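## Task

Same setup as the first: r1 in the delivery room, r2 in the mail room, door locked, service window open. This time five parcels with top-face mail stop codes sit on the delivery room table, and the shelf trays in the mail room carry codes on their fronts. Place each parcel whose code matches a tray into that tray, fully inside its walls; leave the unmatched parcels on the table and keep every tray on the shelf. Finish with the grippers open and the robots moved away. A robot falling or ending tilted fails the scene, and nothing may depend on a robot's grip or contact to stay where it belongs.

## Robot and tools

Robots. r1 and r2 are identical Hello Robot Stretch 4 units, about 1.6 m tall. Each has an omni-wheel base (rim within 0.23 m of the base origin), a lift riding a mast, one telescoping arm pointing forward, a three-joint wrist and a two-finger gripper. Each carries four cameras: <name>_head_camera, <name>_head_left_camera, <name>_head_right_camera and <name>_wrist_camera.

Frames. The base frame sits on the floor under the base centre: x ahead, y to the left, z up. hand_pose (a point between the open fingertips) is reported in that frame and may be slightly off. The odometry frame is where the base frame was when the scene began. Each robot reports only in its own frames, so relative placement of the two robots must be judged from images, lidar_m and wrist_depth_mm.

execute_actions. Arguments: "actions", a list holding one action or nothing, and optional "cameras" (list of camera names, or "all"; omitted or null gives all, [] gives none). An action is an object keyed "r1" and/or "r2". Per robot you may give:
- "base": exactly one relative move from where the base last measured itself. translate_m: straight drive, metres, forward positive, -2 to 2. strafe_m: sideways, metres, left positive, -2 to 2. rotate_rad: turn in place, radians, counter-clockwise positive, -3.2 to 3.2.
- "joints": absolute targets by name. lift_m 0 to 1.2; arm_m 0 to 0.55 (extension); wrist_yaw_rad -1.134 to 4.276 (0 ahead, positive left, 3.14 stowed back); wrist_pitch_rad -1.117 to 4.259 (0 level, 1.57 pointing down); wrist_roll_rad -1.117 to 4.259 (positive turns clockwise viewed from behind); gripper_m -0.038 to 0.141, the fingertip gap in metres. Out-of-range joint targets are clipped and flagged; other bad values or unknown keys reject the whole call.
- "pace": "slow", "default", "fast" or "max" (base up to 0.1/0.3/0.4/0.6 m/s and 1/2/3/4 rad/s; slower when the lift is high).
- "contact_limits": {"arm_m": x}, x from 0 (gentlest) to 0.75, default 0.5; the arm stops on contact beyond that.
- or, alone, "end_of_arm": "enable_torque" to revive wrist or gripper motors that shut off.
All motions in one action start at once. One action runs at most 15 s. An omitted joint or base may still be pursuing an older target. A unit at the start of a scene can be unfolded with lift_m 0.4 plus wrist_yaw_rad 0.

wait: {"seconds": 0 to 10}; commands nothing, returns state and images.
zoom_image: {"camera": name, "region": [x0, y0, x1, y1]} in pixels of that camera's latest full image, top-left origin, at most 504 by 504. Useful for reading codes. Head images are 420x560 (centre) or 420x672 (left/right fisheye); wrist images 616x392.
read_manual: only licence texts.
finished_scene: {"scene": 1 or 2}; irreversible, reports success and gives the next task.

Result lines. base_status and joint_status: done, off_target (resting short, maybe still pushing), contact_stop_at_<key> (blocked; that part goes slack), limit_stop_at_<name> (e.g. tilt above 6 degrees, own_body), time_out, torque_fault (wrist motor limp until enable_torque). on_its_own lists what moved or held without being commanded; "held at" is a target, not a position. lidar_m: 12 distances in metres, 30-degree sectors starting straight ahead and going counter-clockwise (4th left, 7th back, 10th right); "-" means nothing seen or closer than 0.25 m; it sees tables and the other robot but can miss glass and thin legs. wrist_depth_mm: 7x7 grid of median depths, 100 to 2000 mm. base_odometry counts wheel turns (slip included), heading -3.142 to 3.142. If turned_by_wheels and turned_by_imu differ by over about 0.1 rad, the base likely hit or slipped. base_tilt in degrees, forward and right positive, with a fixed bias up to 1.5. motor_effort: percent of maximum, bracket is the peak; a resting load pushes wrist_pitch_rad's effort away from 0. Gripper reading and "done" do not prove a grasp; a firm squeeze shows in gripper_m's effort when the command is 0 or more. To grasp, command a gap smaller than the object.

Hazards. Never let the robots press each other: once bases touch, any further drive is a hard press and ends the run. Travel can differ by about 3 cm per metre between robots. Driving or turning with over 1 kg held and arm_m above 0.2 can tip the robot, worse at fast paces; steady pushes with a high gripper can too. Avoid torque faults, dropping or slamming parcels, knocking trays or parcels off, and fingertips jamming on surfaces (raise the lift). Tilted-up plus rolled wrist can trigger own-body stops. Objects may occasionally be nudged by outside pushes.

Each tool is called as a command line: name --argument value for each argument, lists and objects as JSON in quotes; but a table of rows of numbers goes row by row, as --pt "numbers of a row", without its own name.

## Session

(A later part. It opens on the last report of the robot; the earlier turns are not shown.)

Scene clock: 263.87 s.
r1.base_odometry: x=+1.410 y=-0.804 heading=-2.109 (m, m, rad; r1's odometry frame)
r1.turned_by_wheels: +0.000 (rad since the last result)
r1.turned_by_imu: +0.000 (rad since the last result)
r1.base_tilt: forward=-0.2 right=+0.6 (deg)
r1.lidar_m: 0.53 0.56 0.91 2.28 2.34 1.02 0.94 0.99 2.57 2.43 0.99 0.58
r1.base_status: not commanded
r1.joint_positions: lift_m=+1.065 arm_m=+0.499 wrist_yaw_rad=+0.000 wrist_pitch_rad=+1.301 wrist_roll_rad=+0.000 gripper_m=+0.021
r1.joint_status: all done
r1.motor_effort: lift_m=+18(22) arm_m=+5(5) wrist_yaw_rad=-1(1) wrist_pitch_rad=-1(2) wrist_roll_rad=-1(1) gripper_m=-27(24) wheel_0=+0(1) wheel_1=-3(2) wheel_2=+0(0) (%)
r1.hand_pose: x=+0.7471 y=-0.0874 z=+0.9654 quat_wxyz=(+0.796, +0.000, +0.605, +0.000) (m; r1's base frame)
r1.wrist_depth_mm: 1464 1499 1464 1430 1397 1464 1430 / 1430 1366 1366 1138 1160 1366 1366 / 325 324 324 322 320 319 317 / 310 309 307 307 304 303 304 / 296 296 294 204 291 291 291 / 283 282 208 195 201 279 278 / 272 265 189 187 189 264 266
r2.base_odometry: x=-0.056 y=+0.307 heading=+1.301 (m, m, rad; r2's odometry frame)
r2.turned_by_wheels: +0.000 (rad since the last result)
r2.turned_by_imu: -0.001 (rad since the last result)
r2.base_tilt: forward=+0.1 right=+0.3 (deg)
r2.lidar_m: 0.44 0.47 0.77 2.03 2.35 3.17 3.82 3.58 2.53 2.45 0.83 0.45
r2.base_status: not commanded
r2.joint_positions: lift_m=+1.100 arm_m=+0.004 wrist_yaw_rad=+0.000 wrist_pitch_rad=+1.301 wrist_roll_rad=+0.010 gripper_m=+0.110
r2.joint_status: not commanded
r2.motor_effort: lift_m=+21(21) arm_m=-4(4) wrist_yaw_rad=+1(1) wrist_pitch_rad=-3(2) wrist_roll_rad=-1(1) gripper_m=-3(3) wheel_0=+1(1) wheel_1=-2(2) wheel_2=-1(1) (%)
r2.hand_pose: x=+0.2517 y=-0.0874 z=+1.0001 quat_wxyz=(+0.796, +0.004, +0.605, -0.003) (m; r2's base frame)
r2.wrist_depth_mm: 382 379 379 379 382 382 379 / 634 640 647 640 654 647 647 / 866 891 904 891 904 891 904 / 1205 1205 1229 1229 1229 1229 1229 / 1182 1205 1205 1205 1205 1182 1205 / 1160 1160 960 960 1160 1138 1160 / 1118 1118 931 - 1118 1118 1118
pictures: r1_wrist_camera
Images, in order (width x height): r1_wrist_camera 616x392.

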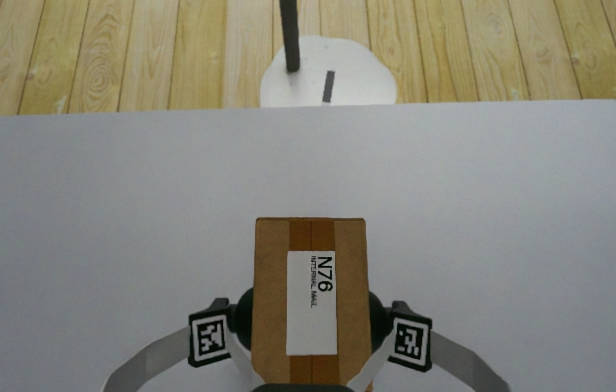

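execute_actions --actions '[{"r1":{"joints":{"lift_m":1.049,"gripper_m":0.11},"pace":"fast"}}]' --cameras '["r1_wrist_camera"]'

Scene clock: 272.00 s.
r1.base_odometry: x=+1.410 y=-0.804 heading=-2.109 (m, m, rad; r1's odometry frame)
r1.turned_by_wheels: +0.000 (rad since the last result)
r1.turned_by_imu: +0.000 (rad since the last result)
r1.base_tilt: forward=-0.3 right=+0.6 (deg)
r1.lidar_m: 0.52 0.52 0.91 2.28 2.37 1.03 0.93 1.00 2.53 2.43 1.00 0.57
r1.base_status: not commanded
r1.joint_positions: lift_m=+1.049 arm_m=+0.499 wrist_yaw_rad=+0.000 wrist_pitch_rad=+1.301 wrist_roll_rad=+0.000 gripper_m=+0.110
r1.joint_status: all done
r1.motor_effort: lift_m=+18(21) arm_m=+4(4) wrist_yaw_rad=+1(0) wrist_pitch_rad=-2(1) wrist_roll_rad=+2(3) gripper_m=-1(23) wheel_0=+0(0) wheel_1=-2(2) wheel_2=+0(0) (%)
r1.hand_pose: x=+0.7471 y=-0.0874 z=+0.9494 quat_wxyz=(+0.796, +0.000, +0.605, +0.000) (m; r1's base frame)
r1.wrist_depth_mm: 1430 1430 1464 1397 1464 1430 1397 / 1397 1366 1336 1118 1118 1336 1308 / 307 306 304 304 303 301 301 / 293 291 291 290 290 290 287 / 282 279 278 228 277 274 274 / 268 267 263 218 263 265 264 / 257 254 252 208 250 251 252
r2.base_odometry: x=-0.056 y=+0.307 heading=+1.301 (m, m, rad; r2's odometry frame)
r2.turned_by_wheels: +0.000 (rad since the last result)
r2.turned_by_imu: -0.001 (rad since the last result)
r2.base_tilt: forward=+0.0 right=+0.3 (deg)
r2.lidar_m: 0.44 0.47 0.79 2.03 2.37 3.16 3.82 3.60 2.56 2.44 0.82 0.47
r2.base_status: not commanded
r2.joint_positions: lift_m=+1.100 arm_m=+0.004 wrist_yaw_rad=+0.000 wrist_pitch_rad=+1.301 wrist_roll_rad=+0.010 gripper_m=+0.110
r2.joint_status: not commanded
r2.motor_effort: lift_m=+21(21) arm_m=-4(4) wrist_yaw_rad=+2(0) wrist_pitch_rad=-3(3) wrist_roll_rad=+0(0) gripper_m=-4(2) wheel_0=+1(1) wheel_1=-2(2) wheel_2=-1(0) (%)
r2.hand_pose: x=+0.2517 y=-0.0874 z=+1.0001 quat_wxyz=(+0.796, +0.004, +0.605, -0.003) (m; r2's base frame)
r2.wrist_depth_mm: 379 379 379 379 379 382 379 / 634 640 647 647 647 654 647 / 878 891 891 904 917 904 904 / 1205 1229 1255 1255 1255 1255 1255 / 1205 1205 1182 1205 1205 1229 1182 / 1160 1160 960 960 1160 1160 1182 / 1118 1118 960 - 1138 1118 1118
pictures: r1_wrist_camera
Images, in order (width x height): r1_wrist_camera 616x392.

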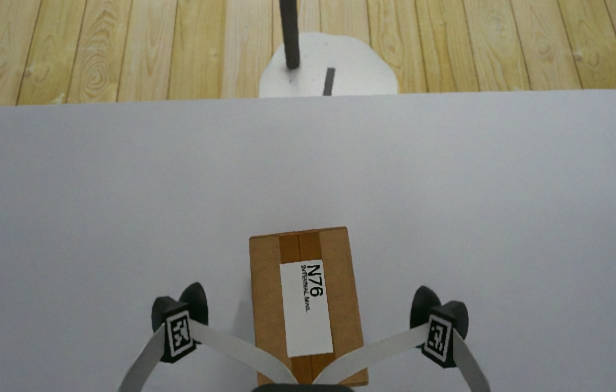

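execute_actions --actions '[{"r1":{"base":{"translate_m":-0.42},"joints":{"lift_m":1.11,"arm_m":0.0},"pace":"fast"},"r2":{"joints":{"lift_m":1.11,"arm_m":0.36},"pace":"default"}}]' --cameras '["r2_wrist_camera"]'

Scene clock: 302.77 s.
r1.base_odometry: x=+1.626 y=-0.444 heading=-2.110 (m, m, rad; r1's odometry frame)
r1.turned_by_wheels: +0.000 (rad since the last result)
r1.turned_by_imu: +0.000 (rad since the last result)
r1.base_tilt: forward=-0.3 right=+0.6 (deg)
r1.lidar_m: 0.95 1.11 1.48 2.27 2.33 0.55 0.52 0.55 2.58 2.46 1.58 1.01
r1.base_status: done
r1.joint_positions: lift_m=+1.110 arm_m=+0.001 wrist_yaw_rad=+0.000 wrist_pitch_rad=+1.301 wrist_roll_rad=+0.000 gripper_m=+0.110
r1.joint_status: all done
r1.motor_effort: lift_m=+24(26) arm_m=-4(7) wrist_yaw_rad=+1(1) wrist_pitch_rad=-1(2) wrist_roll_rad=-1(1) gripper_m=+0(1) wheel_0=-4(8) wheel_1=-3(6) wheel_2=+1(11) (%)
r1.hand_pose: x=+0.2486 y=-0.0874 z=+1.0099 quat_wxyz=(+0.796, +0.000, +0.606, +0.000) (m; r1's base frame)
r1.wrist_depth_mm: 1138 1160 1160 1182 1182 1182 1182 / 1397 1430 1430 1430 1397 1366 1397 / 1397 1397 1366 1336 1366 1366 1366 / 1336 1281 1336 1308 1281 1281 1308 / 1255 1255 1205 1229 1229 1229 1229 / 1182 1182 1182 1182 1182 1182 1205 / 1160 1138 946 946 1118 1118 1138
r2.base_odometry: x=-0.056 y=+0.307 heading=+1.301 (m, m, rad; r2's odometry frame)
r2.turned_by_wheels: +0.000 (rad since the last result)
r2.turned_by_imu: -0.001 (rad since the last result)
r2.base_tilt: forward=+0.0 right=+0.4 (deg)
r2.lidar_m: 0.41 0.45 0.78 2.06 2.36 3.17 3.80 3.57 2.57 2.42 0.80 0.48
r2.base_status: not commanded
r2.joint_positions: lift_m=+1.110 arm_m=+0.359 wrist_yaw_rad=+0.000 wrist_pitch_rad=+1.301 wrist_roll_rad=+0.010 gripper_m=+0.110
r2.joint_status: all done
r2.motor_effort: lift_m=+24(23) arm_m=+5(4) wrist_yaw_rad=+2(2) wrist_pitch_rad=-2(4) wrist_roll_rad=-1(1) gripper_m=-2(3) wheel_0=+1(1) wheel_1=-2(2) wheel_2=-1(1) (%)
r2.hand_pose: x=+0.6071 y=-0.0874 z=+1.0099 quat_wxyz=(+0.796, +0.004, +0.605, -0.003) (m; r2's base frame)
r2.wrist_depth_mm: 1366 1397 1366 1397 1397 1397 1397 / 373 375 373 375 375 373 375 / 362 359 359 359 359 362 362 / 347 349 347 347 349 349 349 / 336 338 289 334 338 338 338 / 325 324 322 293 324 325 327 / 315 314 317 - 317 314 315
pictures: r2_wrist_camera
Images, in order (width x height): r2_wrist_camera 616x392.

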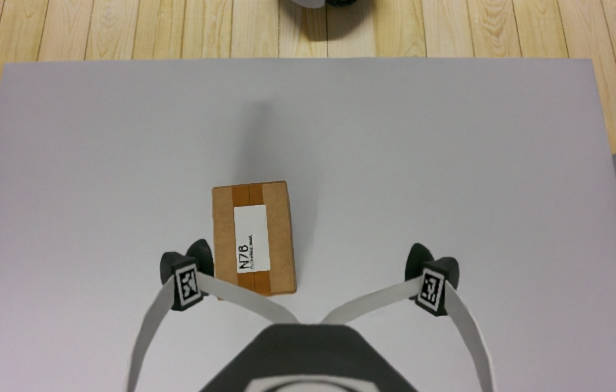

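execute_actions --actions '[{"r1":{"base":{"rotate_rad":3.19},"joints":{"lift_m":0.99,"arm_m":0.5},"pace":"fast"},"r2":{"base":{"strafe_m":0.046},"joints":{"lift_m":1.075,"arm_m":0.379,"wrist_roll_rad":-0.06},"pace":"fast"}}]' --cameras '["r2_wrist_camera","r1_wrist_camera"]'

Scene clock: 332.80 s.
r1.base_odometry: x=+1.626 y=-0.444 heading=+1.080 (m, m, rad; r1's odometry frame)
r1.turned_by_wheels: +3.190 (rad since the last result)
r1.turned_by_imu: +3.135 (rad since the last result)
r1.base_tilt: forward=-0.3 right=+0.6 (deg)
r1.lidar_m: 0.52 0.53 2.52 2.42 1.51 0.98 0.96 1.12 1.54 2.29 2.37 0.56
r1.base_status: done
r1.joint_positions: lift_m=+0.990 arm_m=+0.499 wrist_yaw_rad=+0.000 wrist_pitch_rad=+1.300 wrist_roll_rad=+0.000 gripper_m=+0.110
r1.joint_status: all done
r1.motor_effort: lift_m=+21(24) arm_m=+3(9) wrist_yaw_rad=+0(0) wrist_pitch_rad=+0(2) wrist_roll_rad=-1(0) gripper_m=+1(1) wheel_0=-2(8) wheel_1=-1(5) wheel_2=-2(9) (%)
r1.hand_pose: x=+0.7474 y=-0.0874 z=+0.8902 quat_wxyz=(+0.796, +0.000, +0.605, +0.000) (m; r1's base frame)
r1.wrist_depth_mm: 439 436 436 430 430 433 1336 / 418 415 413 413 407 407 1281 / 394 394 392 389 389 387 1205 / 377 375 375 373 370 368 1160 / 359 357 357 351 342 357 1118 / 343 343 340 342 340 338 1060 / 330 329 324 325 320 322 1008
r2.base_odometry: x=-0.101 y=+0.319 heading=+1.300 (m, m, rad; r2's odometry frame)
r2.turned_by_wheels: +0.000 (rad since the last result)
r2.turned_by_imu: -0.001 (rad since the last result)
r2.base_tilt: forward=+0.1 right=+0.3 (deg)
r2.lidar_m: 0.44 0.45 0.79 2.04 2.28 3.08 3.83 3.65 2.63 2.45 0.83 0.48
r2.base_status: done
r2.joint_positions: lift_m=+1.075 arm_m=+0.378 wrist_yaw_rad=+0.000 wrist_pitch_rad=+1.301 wrist_roll_rad=-0.059 gripper_m=+0.110
r2.joint_status: all done
r2.motor_effort: lift_m=+17(23) arm_m=+5(8) wrist_yaw_rad=+1(2) wrist_pitch_rad=-3(2) wrist_roll_rad=-2(3) gripper_m=-3(1) wheel_0=+2(9) wheel_1=-2(8) wheel_2=+0(4) (%)
r2.hand_pose: x=+0.6261 y=-0.0874 z=+0.9754 quat_wxyz=(+0.796, -0.024, +0.605, +0.018) (m; r2's base frame)
r2.wrist_depth_mm: 1308 1336 1336 1336 1366 1366 1366 / 332 334 336 336 338 342 342 / 320 322 324 325 327 329 330 / 309 310 312 314 315 317 317 / 300 301 301 254 303 306 307 / 289 289 289 246 293 294 298 / 281 282 285 - 287 285 289
pictures: r1_wrist_camera, r2_wrist_camera
Images, in order (width x height): r1_wrist_camera 616x392, r2_wrist_camera 616x392.

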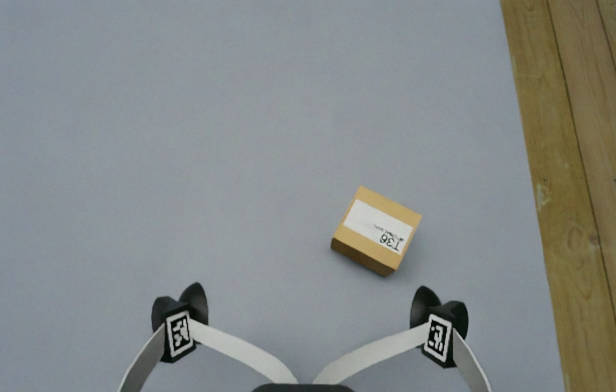

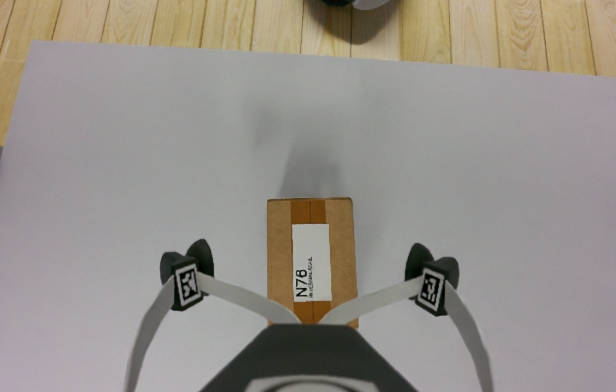

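execute_actions --actions '[{"r1":{"base":{"strafe_m":-0.058},"joints":{"lift_m":0.96,"arm_m":0.545,"wrist_roll_rad":0.45},"pace":"fast"},"r2":{"joints":{"lift_m":1.029,"gripper_m":0.02},"pace":"fast"}}]' --cameras '["r2_wrist_camera","r1_wrist_camera"]'

Scene clock: 358.60 s.
r1.base_odometry: x=+1.677 y=-0.471 heading=+1.080 (m, m, rad; r1's odometry frame)
r1.turned_by_wheels: +0.000 (rad since the last result)
r1.turned_by_imu: +0.000 (rad since the last result)
r1.base_tilt: forward=-0.3 right=+0.7 (deg)
r1.lidar_m: 0.48 0.53 2.58 2.51 1.54 1.00 0.92 1.11 1.53 2.23 2.31 0.55
r1.base_status: done
r1.joint_positions: lift_m=+0.960 arm_m=+0.544 wrist_yaw_rad=+0.000 wrist_pitch_rad=+1.301 wrist_roll_rad=+0.450 gripper_m=+0.110
r1.joint_status: all done
r1.motor_effort: lift_m=+18(20) arm_m=+4(6) wrist_yaw_rad=+0(1) wrist_pitch_rad=-1(2) wrist_roll_rad=+2(8) gripper_m=+0(1) wheel_0=+2(10) wheel_1=+0(11) wheel_2=+0(1) (%)
r1.hand_pose: x=+0.7922 y=-0.0874 z=+0.8605 quat_wxyz=(+0.776, +0.177, +0.590, -0.135) (m; r1's base frame)
r1.wrist_depth_mm: 436 415 404 389 1255 1255 1182 / 413 397 387 370 366 1160 1118 / 394 379 366 353 343 1138 1098 / 375 362 351 340 329 1060 1060 / 357 345 334 281 317 309 1008 / 343 332 317 268 304 296 960 / 327 317 306 301 289 285 281
r2.base_odometry: x=-0.101 y=+0.319 heading=+1.300 (m, m, rad; r2's odometry frame)
r2.turned_by_wheels: +0.000 (rad since the last result)
r2.turned_by_imu: -0.001 (rad since the last result)
r2.base_tilt: forward=+0.0 right=+0.2 (deg)
r2.lidar_m: 0.43 0.47 0.79 2.06 2.32 3.12 3.82 3.70 2.60 2.47 0.83 0.46
r2.base_status: not commanded
r2.joint_positions: lift_m=+1.029 arm_m=+0.378 wrist_yaw_rad=+0.000 wrist_pitch_rad=+1.301 wrist_roll_rad=-0.059 gripper_m=+0.021
r2.joint_status: all done
r2.motor_effort: lift_m=+17(20) arm_m=+4(5) wrist_yaw_rad=+3(2) wrist_pitch_rad=-2(4) wrist_roll_rad=-2(2) gripper_m=-23(23) wheel_0=+2(2) wheel_1=-2(2) wheel_2=+0(0) (%)
r2.hand_pose: x=+0.6260 y=-0.0874 z=+0.9294 quat_wxyz=(+0.795, -0.024, +0.605, +0.018) (m; r2's base frame)
r2.wrist_depth_mm: 293 294 296 296 298 1308 1308 / 283 283 286 286 287 289 290 / 272 273 276 277 277 279 281 / 263 265 265 204 268 270 270 / 253 255 255 198 258 260 260 / 246 246 190 191 191 251 253 / 238 238 242 - 244 242 245
pictures: r1_wrist_camera, r2_wrist_camera
Images, in order (width x height): r1_wrist_camera 616x392, r2_wrist_camera 616x392.

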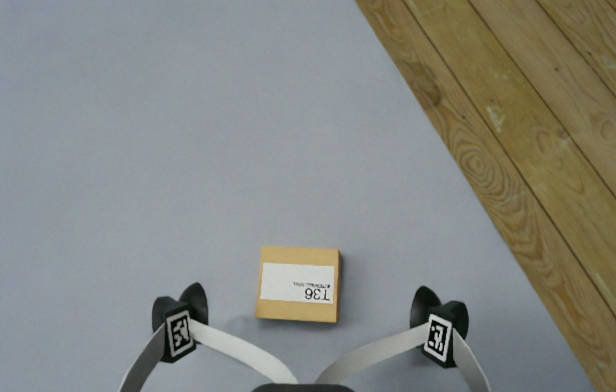

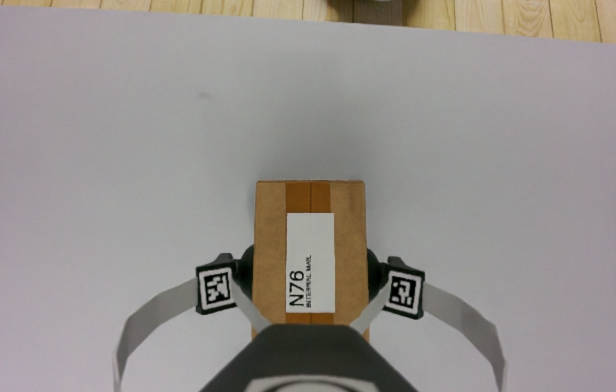

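execute_actions --actions '[{"r1":{"base":{"translate_m":0.02},"joints":{"lift_m":0.899,"gripper_m":0.02},"pace":"fast"},"r2":{"base":{"translate_m":-0.8},"joints":{"lift_m":1.08,"arm_m":0.003,"wrist_roll_rad":0.01},"pace":"max"}}]' --cameras '["r1_wrist_camera"]'

Scene clock: 394.37 s.
r1.base_odometry: x=+1.686 y=-0.454 heading=+1.080 (m, m, rad; r1's odometry frame)
r1.turned_by_wheels: +0.000 (rad since the last result)
r1.turned_by_imu: +0.000 (rad since the last result)
r1.base_tilt: forward=-0.3 right=+0.6 (deg)
r1.lidar_m: 0.49 0.53 0.72 2.48 1.60 1.04 0.95 1.16 1.57 2.22 2.33 0.50
r1.base_status: done
r1.joint_positions: lift_m=+0.899 arm_m=+0.544 wrist_yaw_rad=+0.000 wrist_pitch_rad=+1.301 wrist_roll_rad=+0.450 gripper_m=+0.021
r1.joint_status: all done
r1.motor_effort: lift_m=+18(20) arm_m=+4(4) wrist_yaw_rad=+1(0) wrist_pitch_rad=-1(1) wrist_roll_rad=+3(1) gripper_m=-23(24) wheel_0=+2(7) wheel_1=+2(8) wheel_2=-1(9) (%)
r1.hand_pose: x=+0.7922 y=-0.0874 z=+0.7994 quat_wxyz=(+0.776, +0.177, +0.590, -0.135) (m; r1's base frame)
r1.wrist_depth_mm: 353 340 325 317 310 1160 1118 / 336 322 314 300 290 1118 1078 / 319 307 296 287 278 1025 1042 / 304 294 283 274 268 262 991 / 290 281 272 264 256 250 946 / 278 270 208 195 212 240 236 / 267 253 190 190 186 229 227
r2.base_odometry: x=-0.314 y=-0.452 heading=+1.300 (m, m, rad; r2's odometry frame)
r2.turned_by_wheels: +0.000 (rad since the last result)
r2.turned_by_imu: -0.004 (rad since the last result)
r2.base_tilt: forward=+0.0 right=+0.3 (deg)
r2.lidar_m: 1.23 1.42 1.89 2.22 2.28 3.08 2.93 3.02 2.64 2.44 1.97 1.33
r2.base_status: done
r2.joint_positions: lift_m=+1.080 arm_m=+0.004 wrist_yaw_rad=+0.000 wrist_pitch_rad=+1.301 wrist_roll_rad=+0.010 gripper_m=+0.021
r2.joint_status: all done
r2.motor_effort: lift_m=+23(25) arm_m=-4(6) wrist_yaw_rad=+3(1) wrist_pitch_rad=-4(5) wrist_roll_rad=+1(2) gripper_m=-23(23) wheel_0=-2(6) wheel_1=+0(10) wheel_2=+1(12) (%)
r2.hand_pose: x=+0.2515 y=-0.0874 z=+0.9799 quat_wxyz=(+0.796, +0.004, +0.606, -0.003) (m; r2's base frame)
r2.wrist_depth_mm: 1366 1366 1366 1366 1336 1366 1366 / 1308 1308 1308 1308 1336 1308 1308 / 1255 1255 1255 1255 1255 1281 1281 / 1229 1205 1205 204 1205 1205 1229 / 1160 1160 1160 198 1182 1182 1182 / 1138 1118 190 191 192 1118 1160 / 1098 1098 917 - 1098 1098 1098
pictures: r1_wrist_camera
Images, in order (width x height): r1_wrist_camera 616x392.

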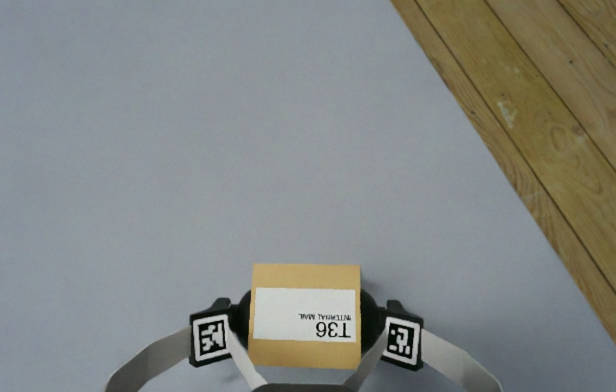

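execute_actions --actions '[{"r1":{"base":{"rotate_rad":-3.19},"joints":{"lift_m":1.075,"arm_m":0.5,"wrist_roll_rad":0.0},"pace":"fast"},"r2":{"base":{"rotate_rad":-2.92},"joints":{"lift_m":0.35},"pace":"max"}}]' --cameras '["r1_head_camera","r2_head_camera"]'

Scene clock: 416.40 s.
r1.base_odometry: x=+1.686 y=-0.454 heading=-2.110 (m, m, rad; r1's odometry frame)
r1.turned_by_wheels: -3.190 (rad since the last result)
r1.turned_by_imu: -3.137 (rad since the last result)
r1.base_tilt: forward=-0.3 right=+0.6 (deg)
r1.lidar_m: 0.95 1.13 1.47 2.21 2.30 0.50 0.47 0.51 0.72 2.50 1.59 1.05
r1.base_status: done
r1.joint_positions: lift_m=+1.075 arm_m=+0.501 wrist_yaw_rad=+0.000 wrist_pitch_rad=+1.300 wrist_roll_rad=+0.000 gripper_m=+0.021
r1.joint_status: all done
r1.motor_effort: lift_m=+24(26) arm_m=-4(7) wrist_yaw_rad=+1(1) wrist_pitch_rad=-1(1) wrist_roll_rad=+0(3) gripper_m=-22(24) wheel_0=+3(8) wheel_1=+0(8) wheel_2=-1(8) (%)
r1.hand_pose: x=+0.7487 y=-0.0874 z=+0.9749 quat_wxyz=(+0.796, +0.000, +0.605, +0.000) (m; r1's base frame)
r1.wrist_depth_mm: 377 375 375 370 368 370 373 / 609 621 627 634 634 640 640 / 809 809 820 831 842 842 854 / 1138 1182 1182 1160 1205 1229 1229 / 1229 1205 1205 1182 1182 1160 1205 / 1160 1160 208 195 213 1138 1138 / 1118 1098 190 190 186 1078 1098
r2.base_odometry: x=-0.314 y=-0.452 heading=-1.619 (m, m, rad; r2's odometry frame)
r2.turned_by_wheels: -2.919 (rad since the last result)
r2.turned_by_imu: -2.941 (rad since the last result)
r2.base_tilt: forward=+0.0 right=+0.4 (deg)
r2.lidar_m: 2.48 3.05 2.50 2.50 1.66 1.27 1.27 1.53 2.21 2.19 2.50 2.48
r2.base_status: done
r2.joint_positions: lift_m=+0.350 arm_m=+0.004 wrist_yaw_rad=+0.000 wrist_pitch_rad=+1.301 wrist_roll_rad=+0.010 gripper_m=+0.021
r2.joint_status: all done
r2.motor_effort: lift_m=+19(19) arm_m=-4(5) wrist_yaw_rad=+2(3) wrist_pitch_rad=-4(4) wrist_roll_rad=+2(1) gripper_m=-23(25) wheel_0=+2(6) wheel_1=+2(7) wheel_2=+2(6) (%)
r2.hand_pose: x=+0.2516 y=-0.0874 z=+0.2503 quat_wxyz=(+0.796, +0.004, +0.606, -0.003) (m; r2's base frame)
r2.wrist_depth_mm: 554 549 549 549 554 549 554 / 525 525 530 525 525 530 525 / 512 512 508 508 508 512 508 / 496 492 492 204 492 496 492 / 473 477 473 197 473 480 477 / 459 459 191 191 191 455 459 / 442 255 257 - 449 445 445
pictures: r1_head_camera, r2_head_camera
Images, in order (width x height): r1_head_camera 420x560, r2_head_camera 420x560.

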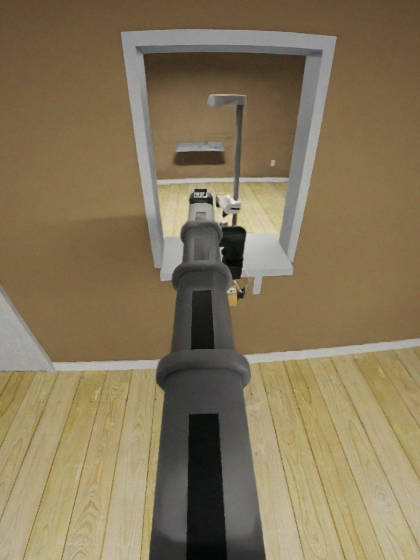

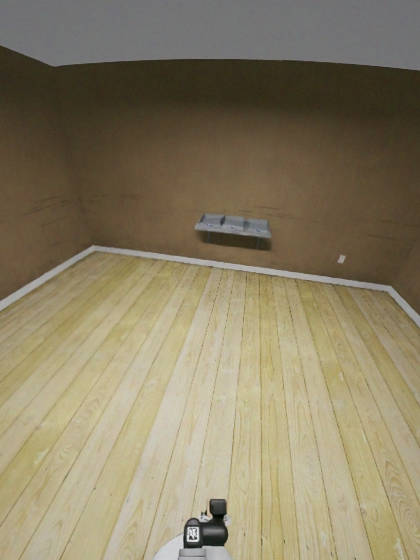

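zoom_image --camera "r2_head_camera" --region '[180, 190, 290, 260]'

Region (180, 190, 290, 260) of r2_head_camera's 420x560 image, scaled by 4.582, with more detail than that image has; it fills the top 321 rows of this view, and the rest is white.

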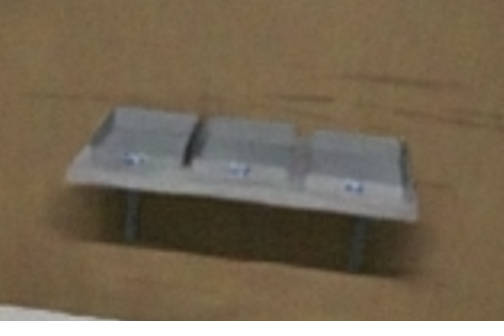

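execute_actions --actions '[{"r1":{"base":{"translate_m":0.43},"pace":"max"},"r2":{"base":{"translate_m":1.94},"joints":{"lift_m":1.02,"arm_m":0.545,"wrist_roll_rad":0.2},"pace":"max"}}]' --cameras '["r1_wrist_camera","r2_wrist_camera","r2_head_camera"]'

Scene clock: 453.73 s.
r1.base_odometry: x=+1.466 y=-0.823 heading=-2.109 (m, m, rad; r1's odometry frame)
r1.turned_by_wheels: +0.000 (rad since the last result)
r1.turned_by_imu: -0.001 (rad since the last result)
r1.base_tilt: forward=-0.3 right=+0.6 (deg)
r1.lidar_m: 0.53 0.58 0.91 2.22 2.29 3.10 0.90 0.99 2.62 2.49 0.98 0.60
r1.base_status: done
r1.joint_positions: lift_m=+1.075 arm_m=+0.501 wrist_yaw_rad=+0.000 wrist_pitch_rad=+1.300 wrist_roll_rad=+0.000 gripper_m=+0.021
r1.joint_status: not commanded
r1.motor_effort: lift_m=+24(24) arm_m=-4(4) wrist_yaw_rad=+0(0) wrist_pitch_rad=-1(1) wrist_roll_rad=+0(1) gripper_m=-23(25) wheel_0=+2(9) wheel_1=+2(6) wheel_2=-1(10) (%)
r1.hand_pose: x=+0.7487 y=-0.0874 z=+0.9749 quat_wxyz=(+0.796, +0.000, +0.605, +0.000) (m; r1's base frame)
r1.wrist_depth_mm: 1464 1499 1499 1464 1464 1430 1430 / 1430 1397 1397 1366 1366 1397 1397 / 338 334 334 332 332 329 329 / 320 319 319 317 315 315 312 / 306 304 303 303 301 301 300 / 293 291 208 195 213 289 286 / 281 274 190 190 186 273 276
r2.base_odometry: x=-0.407 y=-2.390 heading=-1.619 (m, m, rad; r2's odometry frame)
r2.turned_by_wheels: +0.000 (rad since the last result)
r2.turned_by_imu: +0.007 (rad since the last result)
r2.base_tilt: forward=+0.0 right=+0.4 (deg)
r2.lidar_m: 0.58 1.15 1.95 2.13 2.42 3.28 3.24 3.14 2.62 2.30 0.69 0.59
r2.base_status: done
r2.joint_positions: lift_m=+1.020 arm_m=+0.544 wrist_yaw_rad=+0.000 wrist_pitch_rad=+1.301 wrist_roll_rad=+0.200 gripper_m=+0.021
r2.joint_status: all done
r2.motor_effort: lift_m=+22(23) arm_m=+5(3) wrist_yaw_rad=+1(4) wrist_pitch_rad=-3(5) wrist_roll_rad=+1(6) gripper_m=-23(23) wheel_0=+0(4) wheel_1=-1(6) wheel_2=+2(9) (%)
r2.hand_pose: x=+0.7921 y=-0.0874 z=+0.9200 quat_wxyz=(+0.792, +0.079, +0.603, -0.060) (m; r2's base frame)
r2.wrist_depth_mm: 424 418 413 407 402 389 370 / 549 539 421 415 407 379 402 / 788 768 413 410 402 379 394 / 1182 1182 399 204 389 359 382 / 1182 1118 375 198 375 353 368 / 1118 1118 191 191 191 327 357 / 1078 1078 359 - 355 345 345
pictures: r1_wrist_camera, r2_head_camera, r2_wrist_camera
Images, in order (width x height): r1_wrist_camera 616x392, r2_head_camera 420x560, r2_wrist_camera 616x392.

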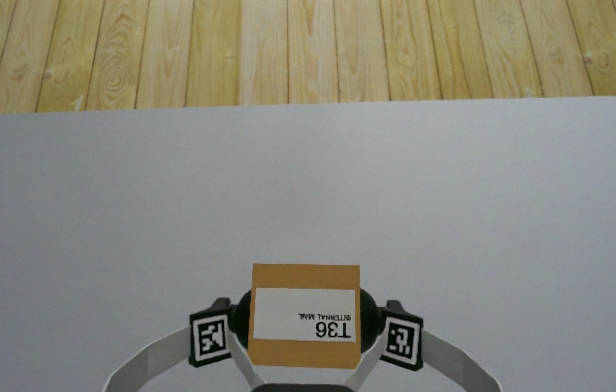

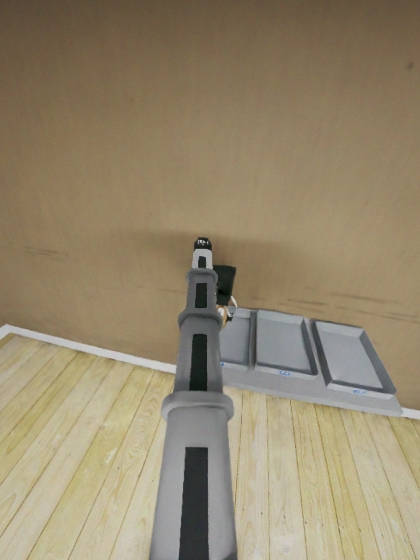

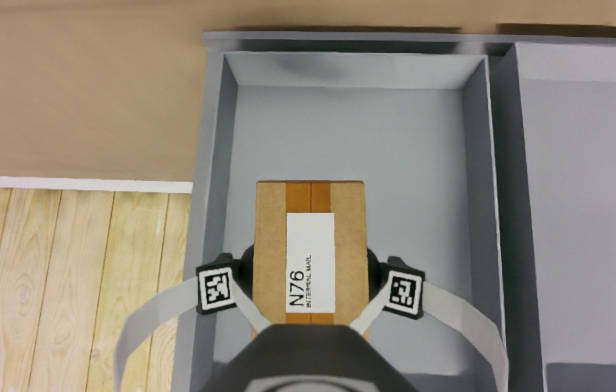

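execute_actions --actions '[{"r1":{"joints":{"lift_m":1.037,"gripper_m":0.11},"pace":"fast"},"r2":{"base":{"translate_m":0.125},"joints":{"lift_m":0.92,"wrist_yaw_rad":-0.4,"wrist_roll_rad":-0.2},"pace":"fast"}}]' --cameras '["r1_wrist_camera","r2_wrist_camera"]'

Scene clock: 492.10 s.
r1.base_odometry: x=+1.466 y=-0.823 heading=-2.109 (m, m, rad; r1's odometry frame)
r1.turned_by_wheels: +0.000 (rad since the last result)
r1.turned_by_imu: +0.000 (rad since the last result)
r1.base_tilt: forward=-0.3 right=+0.6 (deg)
r1.lidar_m: 0.54 0.56 0.93 2.23 2.29 3.11 0.93 0.95 2.59 2.50 0.99 0.59
r1.base_status: not commanded
r1.joint_positions: lift_m=+1.037 arm_m=+0.501 wrist_yaw_rad=+0.000 wrist_pitch_rad=+1.300 wrist_roll_rad=+0.000 gripper_m=+0.110
r1.joint_status: all done
r1.motor_effort: lift_m=+18(18) arm_m=-4(4) wrist_yaw_rad=+0(1) wrist_pitch_rad=+0(2) wrist_roll_rad=+0(0) gripper_m=+0(24) wheel_0=+2(2) wheel_1=+2(2) wheel_2=-1(1) (%)
r1.hand_pose: x=+0.7487 y=-0.0874 z=+0.9375 quat_wxyz=(+0.796, +0.000, +0.605, +0.000) (m; r1's base frame)
r1.wrist_depth_mm: 1464 1430 1430 1430 1430 1397 1397 / 1366 1336 307 307 304 303 301 / 294 293 293 290 290 289 289 / 282 281 278 278 276 276 274 / 267 266 267 265 264 263 263 / 256 256 252 206 251 252 253 / 246 243 241 199 239 240 241
r2.base_odometry: x=-0.413 y=-2.515 heading=-1.619 (m, m, rad; r2's odometry frame)
r2.turned_by_wheels: +0.000 (rad since the last result)
r2.turned_by_imu: +0.000 (rad since the last result)
r2.base_tilt: forward=+0.0 right=+0.3 (deg)
r2.lidar_m: 0.45 1.04 1.72 2.08 2.39 3.38 3.39 3.17 2.62 2.03 0.56 0.45
r2.base_status: done
r2.joint_positions: lift_m=+0.920 arm_m=+0.544 wrist_yaw_rad=-0.400 wrist_pitch_rad=+1.301 wrist_roll_rad=-0.199 gripper_m=+0.021
r2.joint_status: all done
r2.motor_effort: lift_m=+18(18) arm_m=+4(5) wrist_yaw_rad=+3(3) wrist_pitch_rad=-5(5) wrist_roll_rad=-2(5) gripper_m=-23(21) wheel_0=-1(7) wheel_1=+1(3) wheel_2=+0(12) (%)
r2.hand_pose: x=+0.7519 y=-0.1105 z=+0.8204 quat_wxyz=(+0.788, +0.042, +0.606, -0.098) (m; r2's base frame)
r2.wrist_depth_mm: 279 278 277 274 272 267 264 / 366 324 281 276 298 301 303 / 517 301 298 301 306 297 267 / 891 287 289 204 297 298 254 / 991 277 278 197 287 290 249 / 960 258 191 191 192 268 243 / 931 259 264 - 271 268 234
pictures: r1_wrist_camera, r2_wrist_camera
Images, in order (width x height): r1_wrist_camera 616x392, r2_wrist_camera 616x392.

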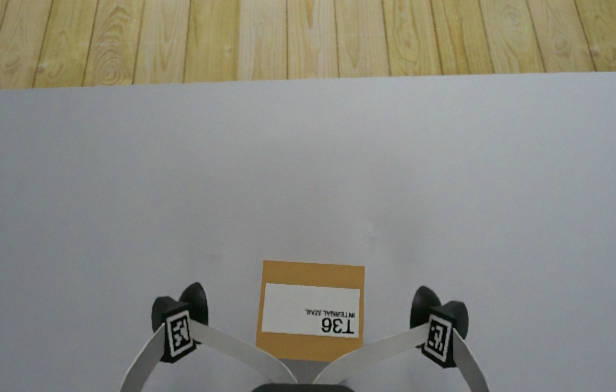

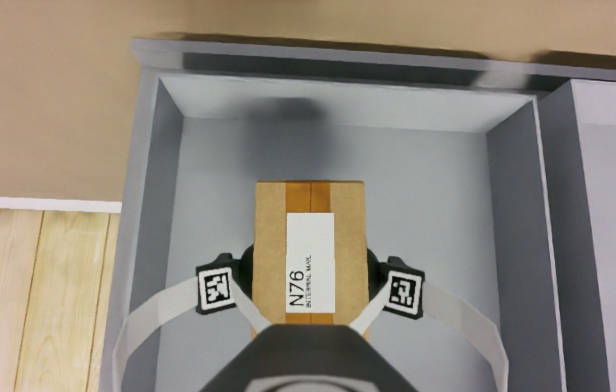

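execute_actions --actions '[{"r1":{"joints":{"lift_m":1.1,"arm_m":0.15},"pace":"max"},"r2":{"joints":{"lift_m":0.896,"gripper_m":0.09},"pace":"fast"}}]' --cameras '["r1_head_camera","r2_wrist_camera"]'

Scene clock: 531.37 s.
r1.base_odometry: x=+1.466 y=-0.823 heading=-2.109 (m, m, rad; r1's odometry frame)
r1.turned_by_wheels: +0.000 (rad since the last result)
r1.turned_by_imu: +0.000 (rad since the last result)
r1.base_tilt: forward=-0.3 right=+0.6 (deg)
r1.lidar_m: 0.54 0.58 0.94 2.22 2.30 3.06 0.91 0.95 2.63 2.50 0.98 0.60
r1.base_status: not commanded
r1.joint_positions: lift_m=+1.100 arm_m=+0.151 wrist_yaw_rad=+0.000 wrist_pitch_rad=+1.301 wrist_roll_rad=+0.000 gripper_m=+0.110
r1.joint_status: all done
r1.motor_effort: lift_m=+24(28) arm_m=-4(4) wrist_yaw_rad=+2(1) wrist_pitch_rad=-2(3) wrist_roll_rad=+0(2) gripper_m=+1(2) wheel_0=+2(2) wheel_1=+2(2) wheel_2=-1(1) (%)
r1.hand_pose: x=+0.3986 y=-0.0874 z=+1.0000 quat_wxyz=(+0.796, +0.000, +0.606, +0.000) (m; r1's base frame)
r1.wrist_depth_mm: 402 404 402 399 397 397 399 / 389 384 382 377 379 379 375 / 591 389 392 397 668 676 676 / 917 931 946 960 976 991 1025 / 1229 1205 1205 1229 1205 1255 1229 / 1182 1182 1182 1182 1160 1160 1160 / 1138 1138 1118 1138 1118 1118 1098
r2.base_odometry: x=-0.413 y=-2.515 heading=-1.619 (m, m, rad; r2's odometry frame)
r2.turned_by_wheels: +0.000 (rad since the last result)
r2.turned_by_imu: -0.001 (rad since the last result)
r2.base_tilt: forward=+0.1 right=+0.3 (deg)
r2.lidar_m: 0.43 1.04 1.72 2.09 2.36 3.39 3.38 3.16 2.64 2.06 0.55 0.45
r2.base_status: not commanded
r2.joint_positions: lift_m=+0.896 arm_m=+0.544 wrist_yaw_rad=-0.400 wrist_pitch_rad=+1.301 wrist_roll_rad=-0.199 gripper_m=+0.090
r2.joint_status: all done
r2.motor_effort: lift_m=+17(15) arm_m=+4(4) wrist_yaw_rad=+3(0) wrist_pitch_rad=-3(3) wrist_roll_rad=-2(2) gripper_m=-5(23) wheel_0=-1(1) wheel_1=+1(1) wheel_2=+0(0) (%)
r2.hand_pose: x=+0.7519 y=-0.1105 z=+0.7964 quat_wxyz=(+0.788, +0.042, +0.606, -0.098) (m; r2's base frame)
r2.wrist_depth_mm: 279 266 268 272 271 267 264 / 364 282 249 246 256 254 257 / 521 268 274 278 282 285 244 / 891 260 266 219 273 276 230 / 960 252 256 212 262 266 228 / 931 214 246 204 208 258 225 / 917 225 241 - 249 249 223
pictures: r1_head_camera, r2_wrist_camera
Images, in order (width x height): r1_head_camera 420x560, r2_wrist_camera 616x392.

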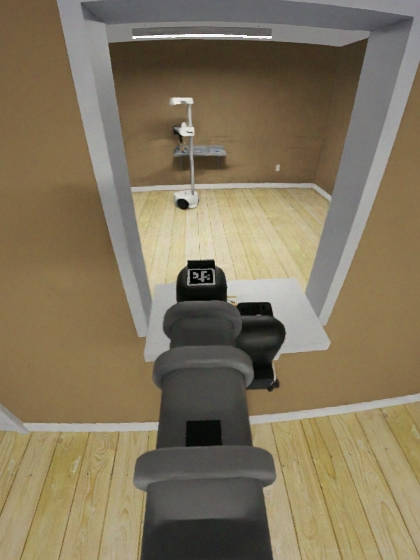

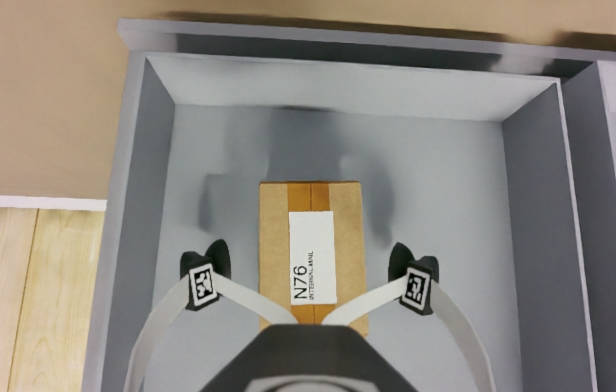

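execute_actions --actions '[{"r1":{"base":{"strafe_m":-0.72},"joints":{"lift_m":0.45,"arm_m":0.0},"pace":"max"},"r2":{"base":{"translate_m":-0.75},"joints":{"lift_m":1.0},"pace":"max"}}]' --cameras '["r2_head_camera"]'

Scene clock: 576.97 s.
r1.base_odometry: x=+0.848 y=-0.454 heading=-2.109 (m, m, rad; r1's odometry frame)
r1.turned_by_wheels: +0.000 (rad since the last result)
r1.turned_by_imu: +0.001 (rad since the last result)
r1.base_tilt: forward=-0.3 right=+0.6 (deg)
r1.lidar_m: 0.65 0.65 0.81 2.40 3.05 0.95 0.94 2.62 1.84 1.76 1.04 0.71
r1.base_status: done
r1.joint_positions: lift_m=+0.450 arm_m=+0.001 wrist_yaw_rad=+0.000 wrist_pitch_rad=+1.301 wrist_roll_rad=+0.000 gripper_m=+0.110
r1.joint_status: all done
r1.motor_effort: lift_m=+19(22) arm_m=-4(4) wrist_yaw_rad=+0(0) wrist_pitch_rad=-1(2) wrist_roll_rad=-1(1) gripper_m=+1(0) wheel_0=+2(14) wheel_1=+2(9) wheel_2=+0(1) (%)
r1.hand_pose: x=+0.2487 y=-0.0874 z=+0.3504 quat_wxyz=(+0.796, +0.000, +0.605, +0.000) (m; r1's base frame)
r1.wrist_depth_mm: 609 615 615 621 627 640 634 / 676 676 668 676 676 668 661 / 654 647 640 640 634 627 627 / 615 615 609 609 609 603 603 / 585 580 580 580 580 574 569 / 564 559 554 554 549 549 549 / 539 530 345 410 525 525 530
r2.base_odometry: x=-0.377 y=-1.765 heading=-1.619 (m, m, rad; r2's odometry frame)
r2.turned_by_wheels: +0.000 (rad since the last result)
r2.turned_by_imu: -0.003 (rad since the last result)
r2.base_tilt: forward=+0.1 right=+0.4 (deg)
r2.lidar_m: 1.19 1.86 2.26 2.25 2.51 2.67 2.62 2.98 2.48 2.47 1.97 1.17
r2.base_status: done
r2.joint_positions: lift_m=+1.000 arm_m=+0.544 wrist_yaw_rad=-0.400 wrist_pitch_rad=+1.301 wrist_roll_rad=-0.199 gripper_m=+0.090
r2.joint_status: all done
r2.motor_effort: lift_m=+23(27) arm_m=+4(4) wrist_yaw_rad=+1(1) wrist_pitch_rad=-2(4) wrist_roll_rad=-2(2) gripper_m=-3(1) wheel_0=-1(4) wheel_1=-2(7) wheel_2=+0(10) (%)
r2.hand_pose: x=+0.7520 y=-0.1105 z=+0.9000 quat_wxyz=(+0.788, +0.042, +0.606, -0.098) (m; r2's base frame)
r2.wrist_depth_mm: 1205 1229 1255 1255 1281 1281 1281 / 1160 1182 1205 1205 1229 1281 1255 / 1118 1160 1160 1160 1205 1205 1229 / 1098 1118 1118 1138 1160 1182 1205 / 1060 1078 1078 1098 1118 1138 1138 / 1025 1025 1060 1078 1078 1098 1118 / 991 991 1025 - 1042 1060 1060
pictures: r2_head_camera
Images, in order (width x height): r2_head_camera 420x560.

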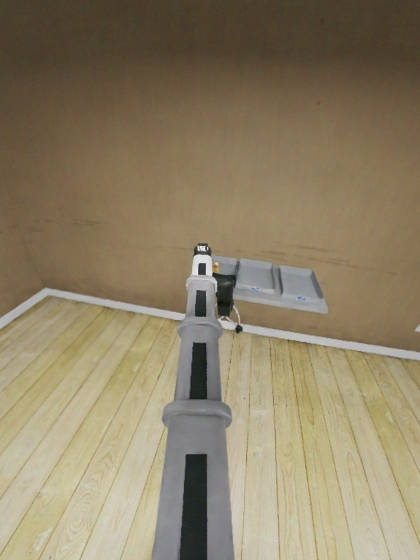

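execute_actions --actions '[{"r1":{"base":{"strafe_m":-0.12},"joints":{"lift_m":0.35},"pace":"max"},"r2":{"base":{"rotate_rad":2.99},"joints":{"lift_m":0.42,"arm_m":0.1,"wrist_yaw_rad":0.0,"wrist_roll_rad":0.01,"gripper_m":0.11},"pace":"max"}}]' --cameras '["r2_head_camera","r1_head_left_camera"]'

Scene clock: 593.30 s.
r1.base_odometry: x=+0.744 y=-0.392 heading=-2.109 (m, m, rad; r1's odometry frame)
r1.turned_by_wheels: +0.000 (rad since the last result)
r1.turned_by_imu: +0.000 (rad since the last result)
r1.base_tilt: forward=-0.3 right=+0.6 (deg)
r1.lidar_m: 0.65 0.71 0.80 2.45 1.35 0.97 1.16 2.44 1.77 1.65 1.03 0.70
r1.base_status: done
r1.joint_positions: lift_m=+0.350 arm_m=+0.001 wrist_yaw_rad=+0.000 wrist_pitch_rad=+1.301 wrist_roll_rad=+0.000 gripper_m=+0.110
r1.joint_status: all done
r1.motor_effort: lift_m=+19(20) arm_m=-4(4) wrist_yaw_rad=+1(1) wrist_pitch_rad=-1(2) wrist_roll_rad=+1(0) gripper_m=-2(3) wheel_0=-2(13) wheel_1=+3(12) wheel_2=-1(2) (%)
r1.hand_pose: x=+0.2487 y=-0.0874 z=+0.2503 quat_wxyz=(+0.796, +0.000, +0.605, +0.000) (m; r1's base frame)
r1.wrist_depth_mm: 585 585 580 580 585 580 580 / 564 559 559 554 554 554 549 / 539 535 535 525 525 521 517 / 508 504 512 504 500 496 496 / 488 484 480 484 480 477 477 / 466 466 455 462 459 455 455 / 445 439 276 413 433 436 436
r2.base_odometry: x=-0.377 y=-1.765 heading=+1.371 (m, m, rad; r2's odometry frame)
r2.turned_by_wheels: +2.990 (rad since the last result)
r2.turned_by_imu: +3.011 (rad since the last result)
r2.base_tilt: forward=+0.0 right=+0.3 (deg)
r2.lidar_m: 2.52 2.78 2.56 2.47 2.26 1.21 1.20 1.74 2.30 2.25 2.37 2.72
r2.base_status: done
r2.joint_positions: lift_m=+0.420 arm_m=+0.101 wrist_yaw_rad=+0.000 wrist_pitch_rad=+1.301 wrist_roll_rad=+0.010 gripper_m=+0.110
r2.joint_status: all done
r2.motor_effort: lift_m=+17(19) arm_m=-5(7) wrist_yaw_rad=+1(8) wrist_pitch_rad=-2(3) wrist_roll_rad=+0(6) gripper_m=+0(4) wheel_0=-1(3) wheel_1=-1(3) wheel_2=+0(8) (%)
r2.hand_pose: x=+0.3488 y=-0.0874 z=+0.3204 quat_wxyz=(+0.796, +0.004, +0.605, -0.003) (m; r2's base frame)
r2.wrist_depth_mm: 627 627 634 627 627 627 634 / 597 603 603 603 603 603 609 / 585 580 585 580 580 585 585 / 564 564 564 564 564 564 564 / 544 544 544 549 544 544 544 / 525 525 521 530 521 525 525 / 512 504 512 - 512 508 512
pictures: r1_head_left_camera, r2_head_camera
Images, in order (width x height): r1_head_left_camera 420x672, r2_head_camera 420x560.

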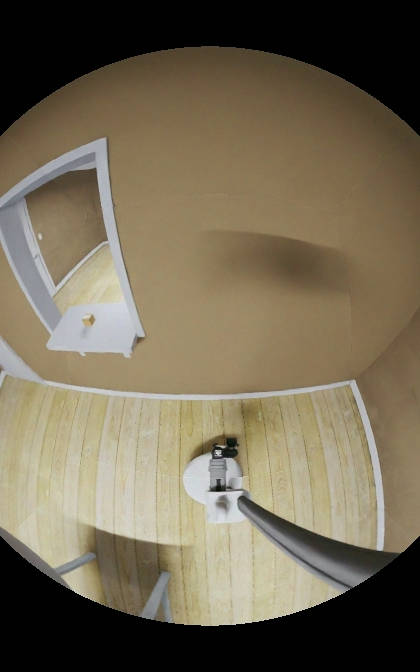

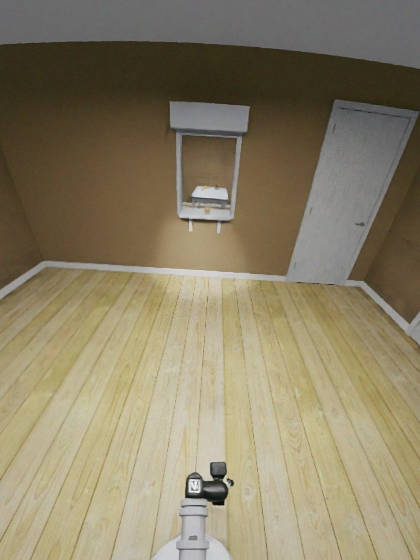

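execute_actions --actions '[{"r1":{"base":{"translate_m":-1.81},"joints":{"lift_m":0.98},"pace":"max"},"r2":{"base":{"translate_m":2.0},"joints":{"lift_m":1.1,"arm_m":0.45},"pace":"max"}}]' --cameras '["r2_wrist_camera","r1_head_left_camera"]'

Scene clock: 607.93 s.
r1.base_odometry: x=+1.673 y=+1.162 heading=-2.109 (m, m, rad; r1's odometry frame)
r1.turned_by_wheels: +0.000 (rad since the last result)
r1.turned_by_imu: +0.004 (rad since the last result)
r1.base_tilt: forward=-0.3 right=+0.6 (deg)
r1.lidar_m: 2.39 0.40 0.28 0.25 0.28 0.38 1.78 1.85 1.82 1.69 1.75 2.42
r1.base_status: done
r1.joint_positions: lift_m=+0.980 arm_m=+0.001 wrist_yaw_rad=+0.000 wrist_pitch_rad=+1.301 wrist_roll_rad=+0.000 gripper_m=+0.110
r1.joint_status: all done
r1.motor_effort: lift_m=+23(32) arm_m=-4(4) wrist_yaw_rad=+2(1) wrist_pitch_rad=-1(2) wrist_roll_rad=+0(1) gripper_m=-1(1) wheel_0=-1(9) wheel_1=-1(9) wheel_2=-2(14) (%)
r1.hand_pose: x=+0.2486 y=-0.0874 z=+0.8800 quat_wxyz=(+0.796, +0.000, +0.605, +0.000) (m; r1's base frame)
r1.wrist_depth_mm: 1336 1336 1336 1366 1366 1336 1336 / 1308 1281 1281 1281 1281 1281 1255 / 1255 1229 1229 1205 1255 1182 1205 / 1160 1160 1160 1160 1138 1138 1182 / 1118 1098 1098 1138 1118 1098 1098 / 1098 931 1042 1060 1060 1060 1060 / 1025 931 820 809 991 991 1008
r2.base_odometry: x=+0.020 y=+0.195 heading=+1.371 (m, m, rad; r2's odometry frame)
r2.turned_by_wheels: +0.000 (rad since the last result)
r2.turned_by_imu: +0.007 (rad since the last result)
r2.base_tilt: forward=+0.0 right=+0.3 (deg)
r2.lidar_m: 0.51 0.57 0.98 2.37 2.53 3.61 3.72 3.20 2.42 1.96 0.89 0.52
r2.base_status: done
r2.joint_positions: lift_m=+1.100 arm_m=+0.449 wrist_yaw_rad=+0.000 wrist_pitch_rad=+1.301 wrist_roll_rad=+0.010 gripper_m=+0.110
r2.joint_status: all done
r2.motor_effort: lift_m=+22(24) arm_m=+4(6) wrist_yaw_rad=+1(3) wrist_pitch_rad=-2(4) wrist_roll_rad=+1(0) gripper_m=+0(2) wheel_0=-1(10) wheel_1=+0(9) wheel_2=+1(20) (%)
r2.hand_pose: x=+0.6971 y=-0.0874 z=+1.0000 quat_wxyz=(+0.796, +0.004, +0.605, -0.003) (m; r2's base frame)
r2.wrist_depth_mm: 1430 1366 1366 1366 1366 1397 1397 / 364 364 364 364 364 364 1336 / 349 351 349 351 351 351 353 / 338 338 338 338 338 340 340 / 329 327 307 322 327 329 327 / 317 314 312 317 314 317 319 / 307 306 309 - 309 306 307
pictures: r1_head_left_camera, r2_wrist_camera
Images, in order (width x height): r1_head_left_camera 420x672, r2_wrist_camera 616x392.

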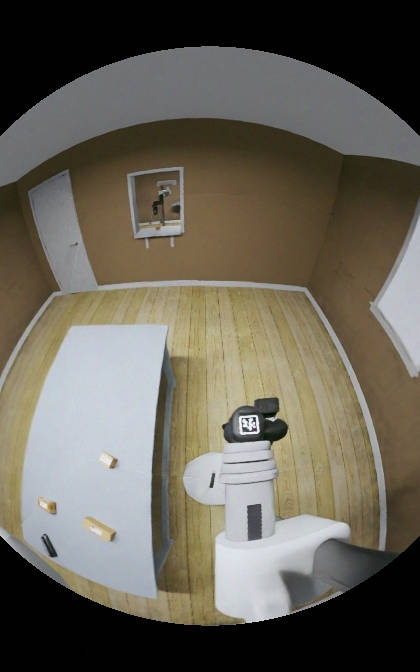

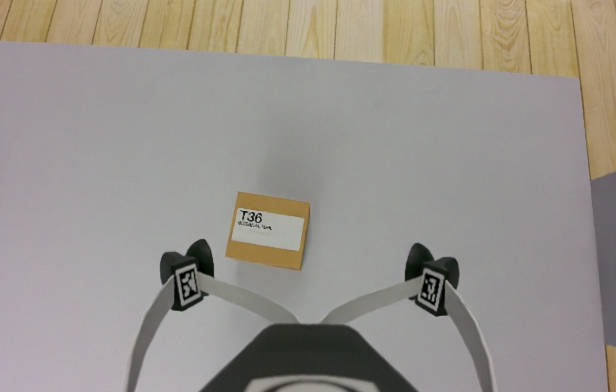

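execute_actions --actions '[{"r1":{"base":{"rotate_rad":0.75},"pace":"max"},"r2":{"base":{"strafe_m":0.035},"joints":{"lift_m":1.031,"arm_m":0.475,"wrist_roll_rad":0.15},"pace":"fast"}}]' --cameras '["r2_wrist_camera"]'

Scene clock: 640.23 s.
r1.base_odometry: x=+1.673 y=+1.162 heading=-1.360 (m, m, rad; r1's odometry frame)
r1.turned_by_wheels: +0.749 (rad since the last result)
r1.turned_by_imu: +0.737 (rad since the last result)
r1.base_tilt: forward=-0.3 right=+0.6 (deg)
r1.lidar_m: 0.33 0.25 0.26 0.28 0.52 1.78 2.02 1.73 1.72 1.91 2.46 0.65
r1.base_status: done
r1.joint_positions: lift_m=+0.980 arm_m=+0.001 wrist_yaw_rad=+0.000 wrist_pitch_rad=+1.301 wrist_roll_rad=+0.000 gripper_m=+0.110
r1.joint_status: not commanded
r1.motor_effort: lift_m=+23(22) arm_m=-4(4) wrist_yaw_rad=+1(1) wrist_pitch_rad=-1(1) wrist_roll_rad=+1(1) gripper_m=-2(3) wheel_0=-3(6) wheel_1=-3(7) wheel_2=-2(9) (%)
r1.hand_pose: x=+0.2486 y=-0.0874 z=+0.8800 quat_wxyz=(+0.796, +0.000, +0.605, +0.000) (m; r1's base frame)
r1.wrist_depth_mm: 427 430 424 430 1308 1308 1308 / 407 407 404 1255 1281 1255 1281 / 387 384 392 1255 1205 1205 1205 / 366 370 1205 1160 1160 1160 1138 / 351 1098 1118 1118 1098 1098 1098 / 345 1078 1042 1060 1060 1042 1060 / 1025 991 820 809 1008 991 1008
r2.base_odometry: x=-0.015 y=+0.202 heading=+1.371 (m, m, rad; r2's odometry frame)
r2.turned_by_wheels: +0.000 (rad since the last result)
r2.turned_by_imu: -0.001 (rad since the last result)
r2.base_tilt: forward=+0.0 right=+0.3 (deg)
r2.lidar_m: 0.54 0.58 1.02 2.34 2.49 3.56 3.70 3.25 2.44 2.08 0.90 0.55
r2.base_status: done
r2.joint_positions: lift_m=+1.031 arm_m=+0.474 wrist_yaw_rad=+0.000 wrist_pitch_rad=+1.301 wrist_roll_rad=+0.149 gripper_m=+0.110
r2.joint_status: all done
r2.motor_effort: lift_m=+17(20) arm_m=+5(9) wrist_yaw_rad=+2(2) wrist_pitch_rad=-3(3) wrist_roll_rad=+2(6) gripper_m=-2(1) wheel_0=+1(6) wheel_1=-3(7) wheel_2=+0(3) (%)
r2.hand_pose: x=+0.7220 y=-0.0874 z=+0.9315 quat_wxyz=(+0.794, +0.059, +0.604, -0.045) (m; r2's base frame)
r2.wrist_depth_mm: 1336 1336 1308 1308 297 294 293 / 297 293 291 289 286 283 282 / 287 283 281 278 276 273 272 / 276 274 271 270 266 264 263 / 266 264 262 211 257 256 254 / 257 255 251 206 246 247 246 / 250 247 248 - 243 240 239
pictures: r2_wrist_camera
Images, in order (width x height): r2_wrist_camera 616x392.

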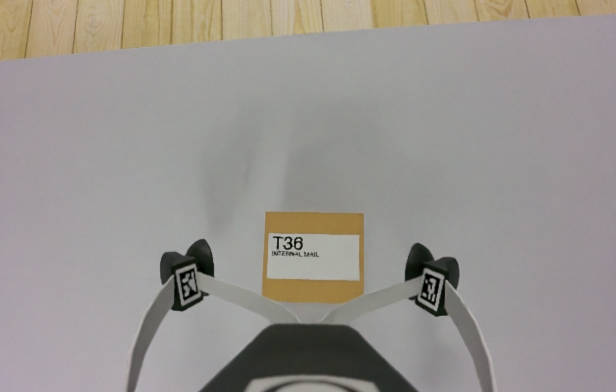

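execute_actions --actions '[{"r1":{"base":{"rotate_rad":0.85},"joints":{"arm_m":0.14,"lift_m":0.97},"pace":"max"},"r2":{"joints":{"lift_m":1.027,"gripper_m":0.02},"pace":"fast"}}]' --cameras '["r2_wrist_camera","r1_wrist_camera","r1_head_camera"]'

Scene clock: 651.60 s.
r1.base_odometry: x=+1.673 y=+1.162 heading=-0.510 (m, m, rad; r1's odometry frame)
r1.turned_by_wheels: +0.850 (rad since the last result)
r1.turned_by_imu: +0.835 (rad since the last result)
r1.base_tilt: forward=-0.3 right=+0.6 (deg)
r1.lidar_m: 0.26 0.25 0.38 1.78 1.85 1.78 1.69 1.77 2.46 2.44 0.40 0.26
r1.base_status: done
r1.joint_positions: lift_m=+0.970 arm_m=+0.139 wrist_yaw_rad=+0.000 wrist_pitch_rad=+1.301 wrist_roll_rad=+0.000 gripper_m=+0.110
r1.joint_status: all done
r1.motor_effort: lift_m=+19(19) arm_m=+4(8) wrist_yaw_rad=+0(2) wrist_pitch_rad=-2(1) wrist_roll_rad=+0(2) gripper_m=-2(4) wheel_0=-4(8) wheel_1=+0(6) wheel_2=+0(9) (%)
r1.hand_pose: x=+0.3872 y=-0.0874 z=+0.8704 quat_wxyz=(+0.796, +0.000, +0.605, +0.000) (m; r1's base frame)
r1.wrist_depth_mm: 415 413 410 413 404 404 404 / 394 394 392 387 387 387 384 / 375 373 373 370 368 368 366 / 357 355 355 304 353 351 349 / 340 342 340 334 338 336 334 / 325 324 322 324 322 320 320 / 314 310 307 309 306 306 307
r2.base_odometry: x=-0.015 y=+0.202 heading=+1.371 (m, m, rad; r2's odometry frame)
r2.turned_by_wheels: +0.000 (rad since the last result)
r2.turned_by_imu: -0.001 (rad since the last result)
r2.base_tilt: forward=+0.0 right=+0.3 (deg)
r2.lidar_m: 0.53 0.60 1.02 2.35 2.48 3.55 3.71 3.25 2.41 2.06 0.89 0.56
r2.base_status: not commanded
r2.joint_positions: lift_m=+1.027 arm_m=+0.474 wrist_yaw_rad=+0.000 wrist_pitch_rad=+1.301 wrist_roll_rad=+0.149 gripper_m=+0.020
r2.joint_status: all done
r2.motor_effort: lift_m=+17(25) arm_m=+4(5) wrist_yaw_rad=+3(1) wrist_pitch_rad=-4(3) wrist_roll_rad=+2(2) gripper_m=-21(19) wheel_0=+1(1) wheel_1=-3(3) wheel_2=+0(0) (%)
r2.hand_pose: x=+0.7220 y=-0.0874 z=+0.9274 quat_wxyz=(+0.794, +0.059, +0.604, -0.045) (m; r2's base frame)
r2.wrist_depth_mm: 1308 1336 1308 1308 293 290 287 / 291 290 286 283 281 277 277 / 281 278 276 273 272 271 267 / 272 271 267 265 263 260 259 / 262 260 257 196 253 252 250 / 254 251 193 191 191 242 242 / 246 243 243 - 239 235 235
pictures: r1_head_camera, r1_wrist_camera, r2_wrist_camera
Images, in order (width x height): r1_head_camera 420x560, r1_wrist_camera 616x392, r2_wrist_camera 616x392.

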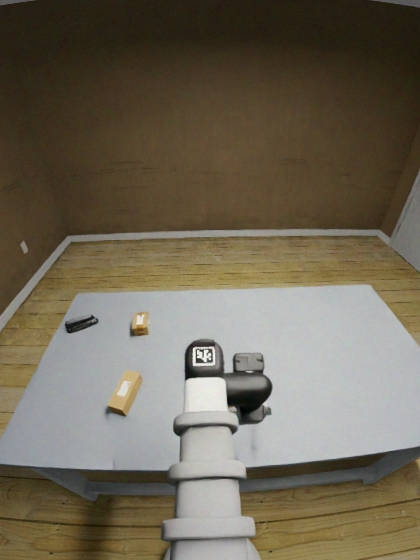

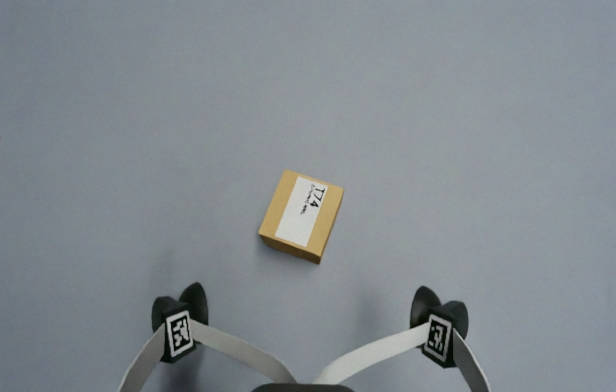

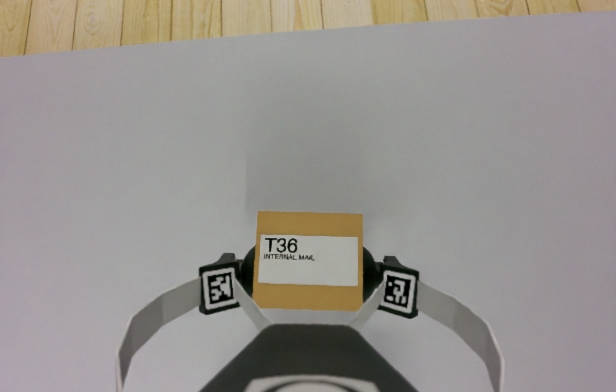

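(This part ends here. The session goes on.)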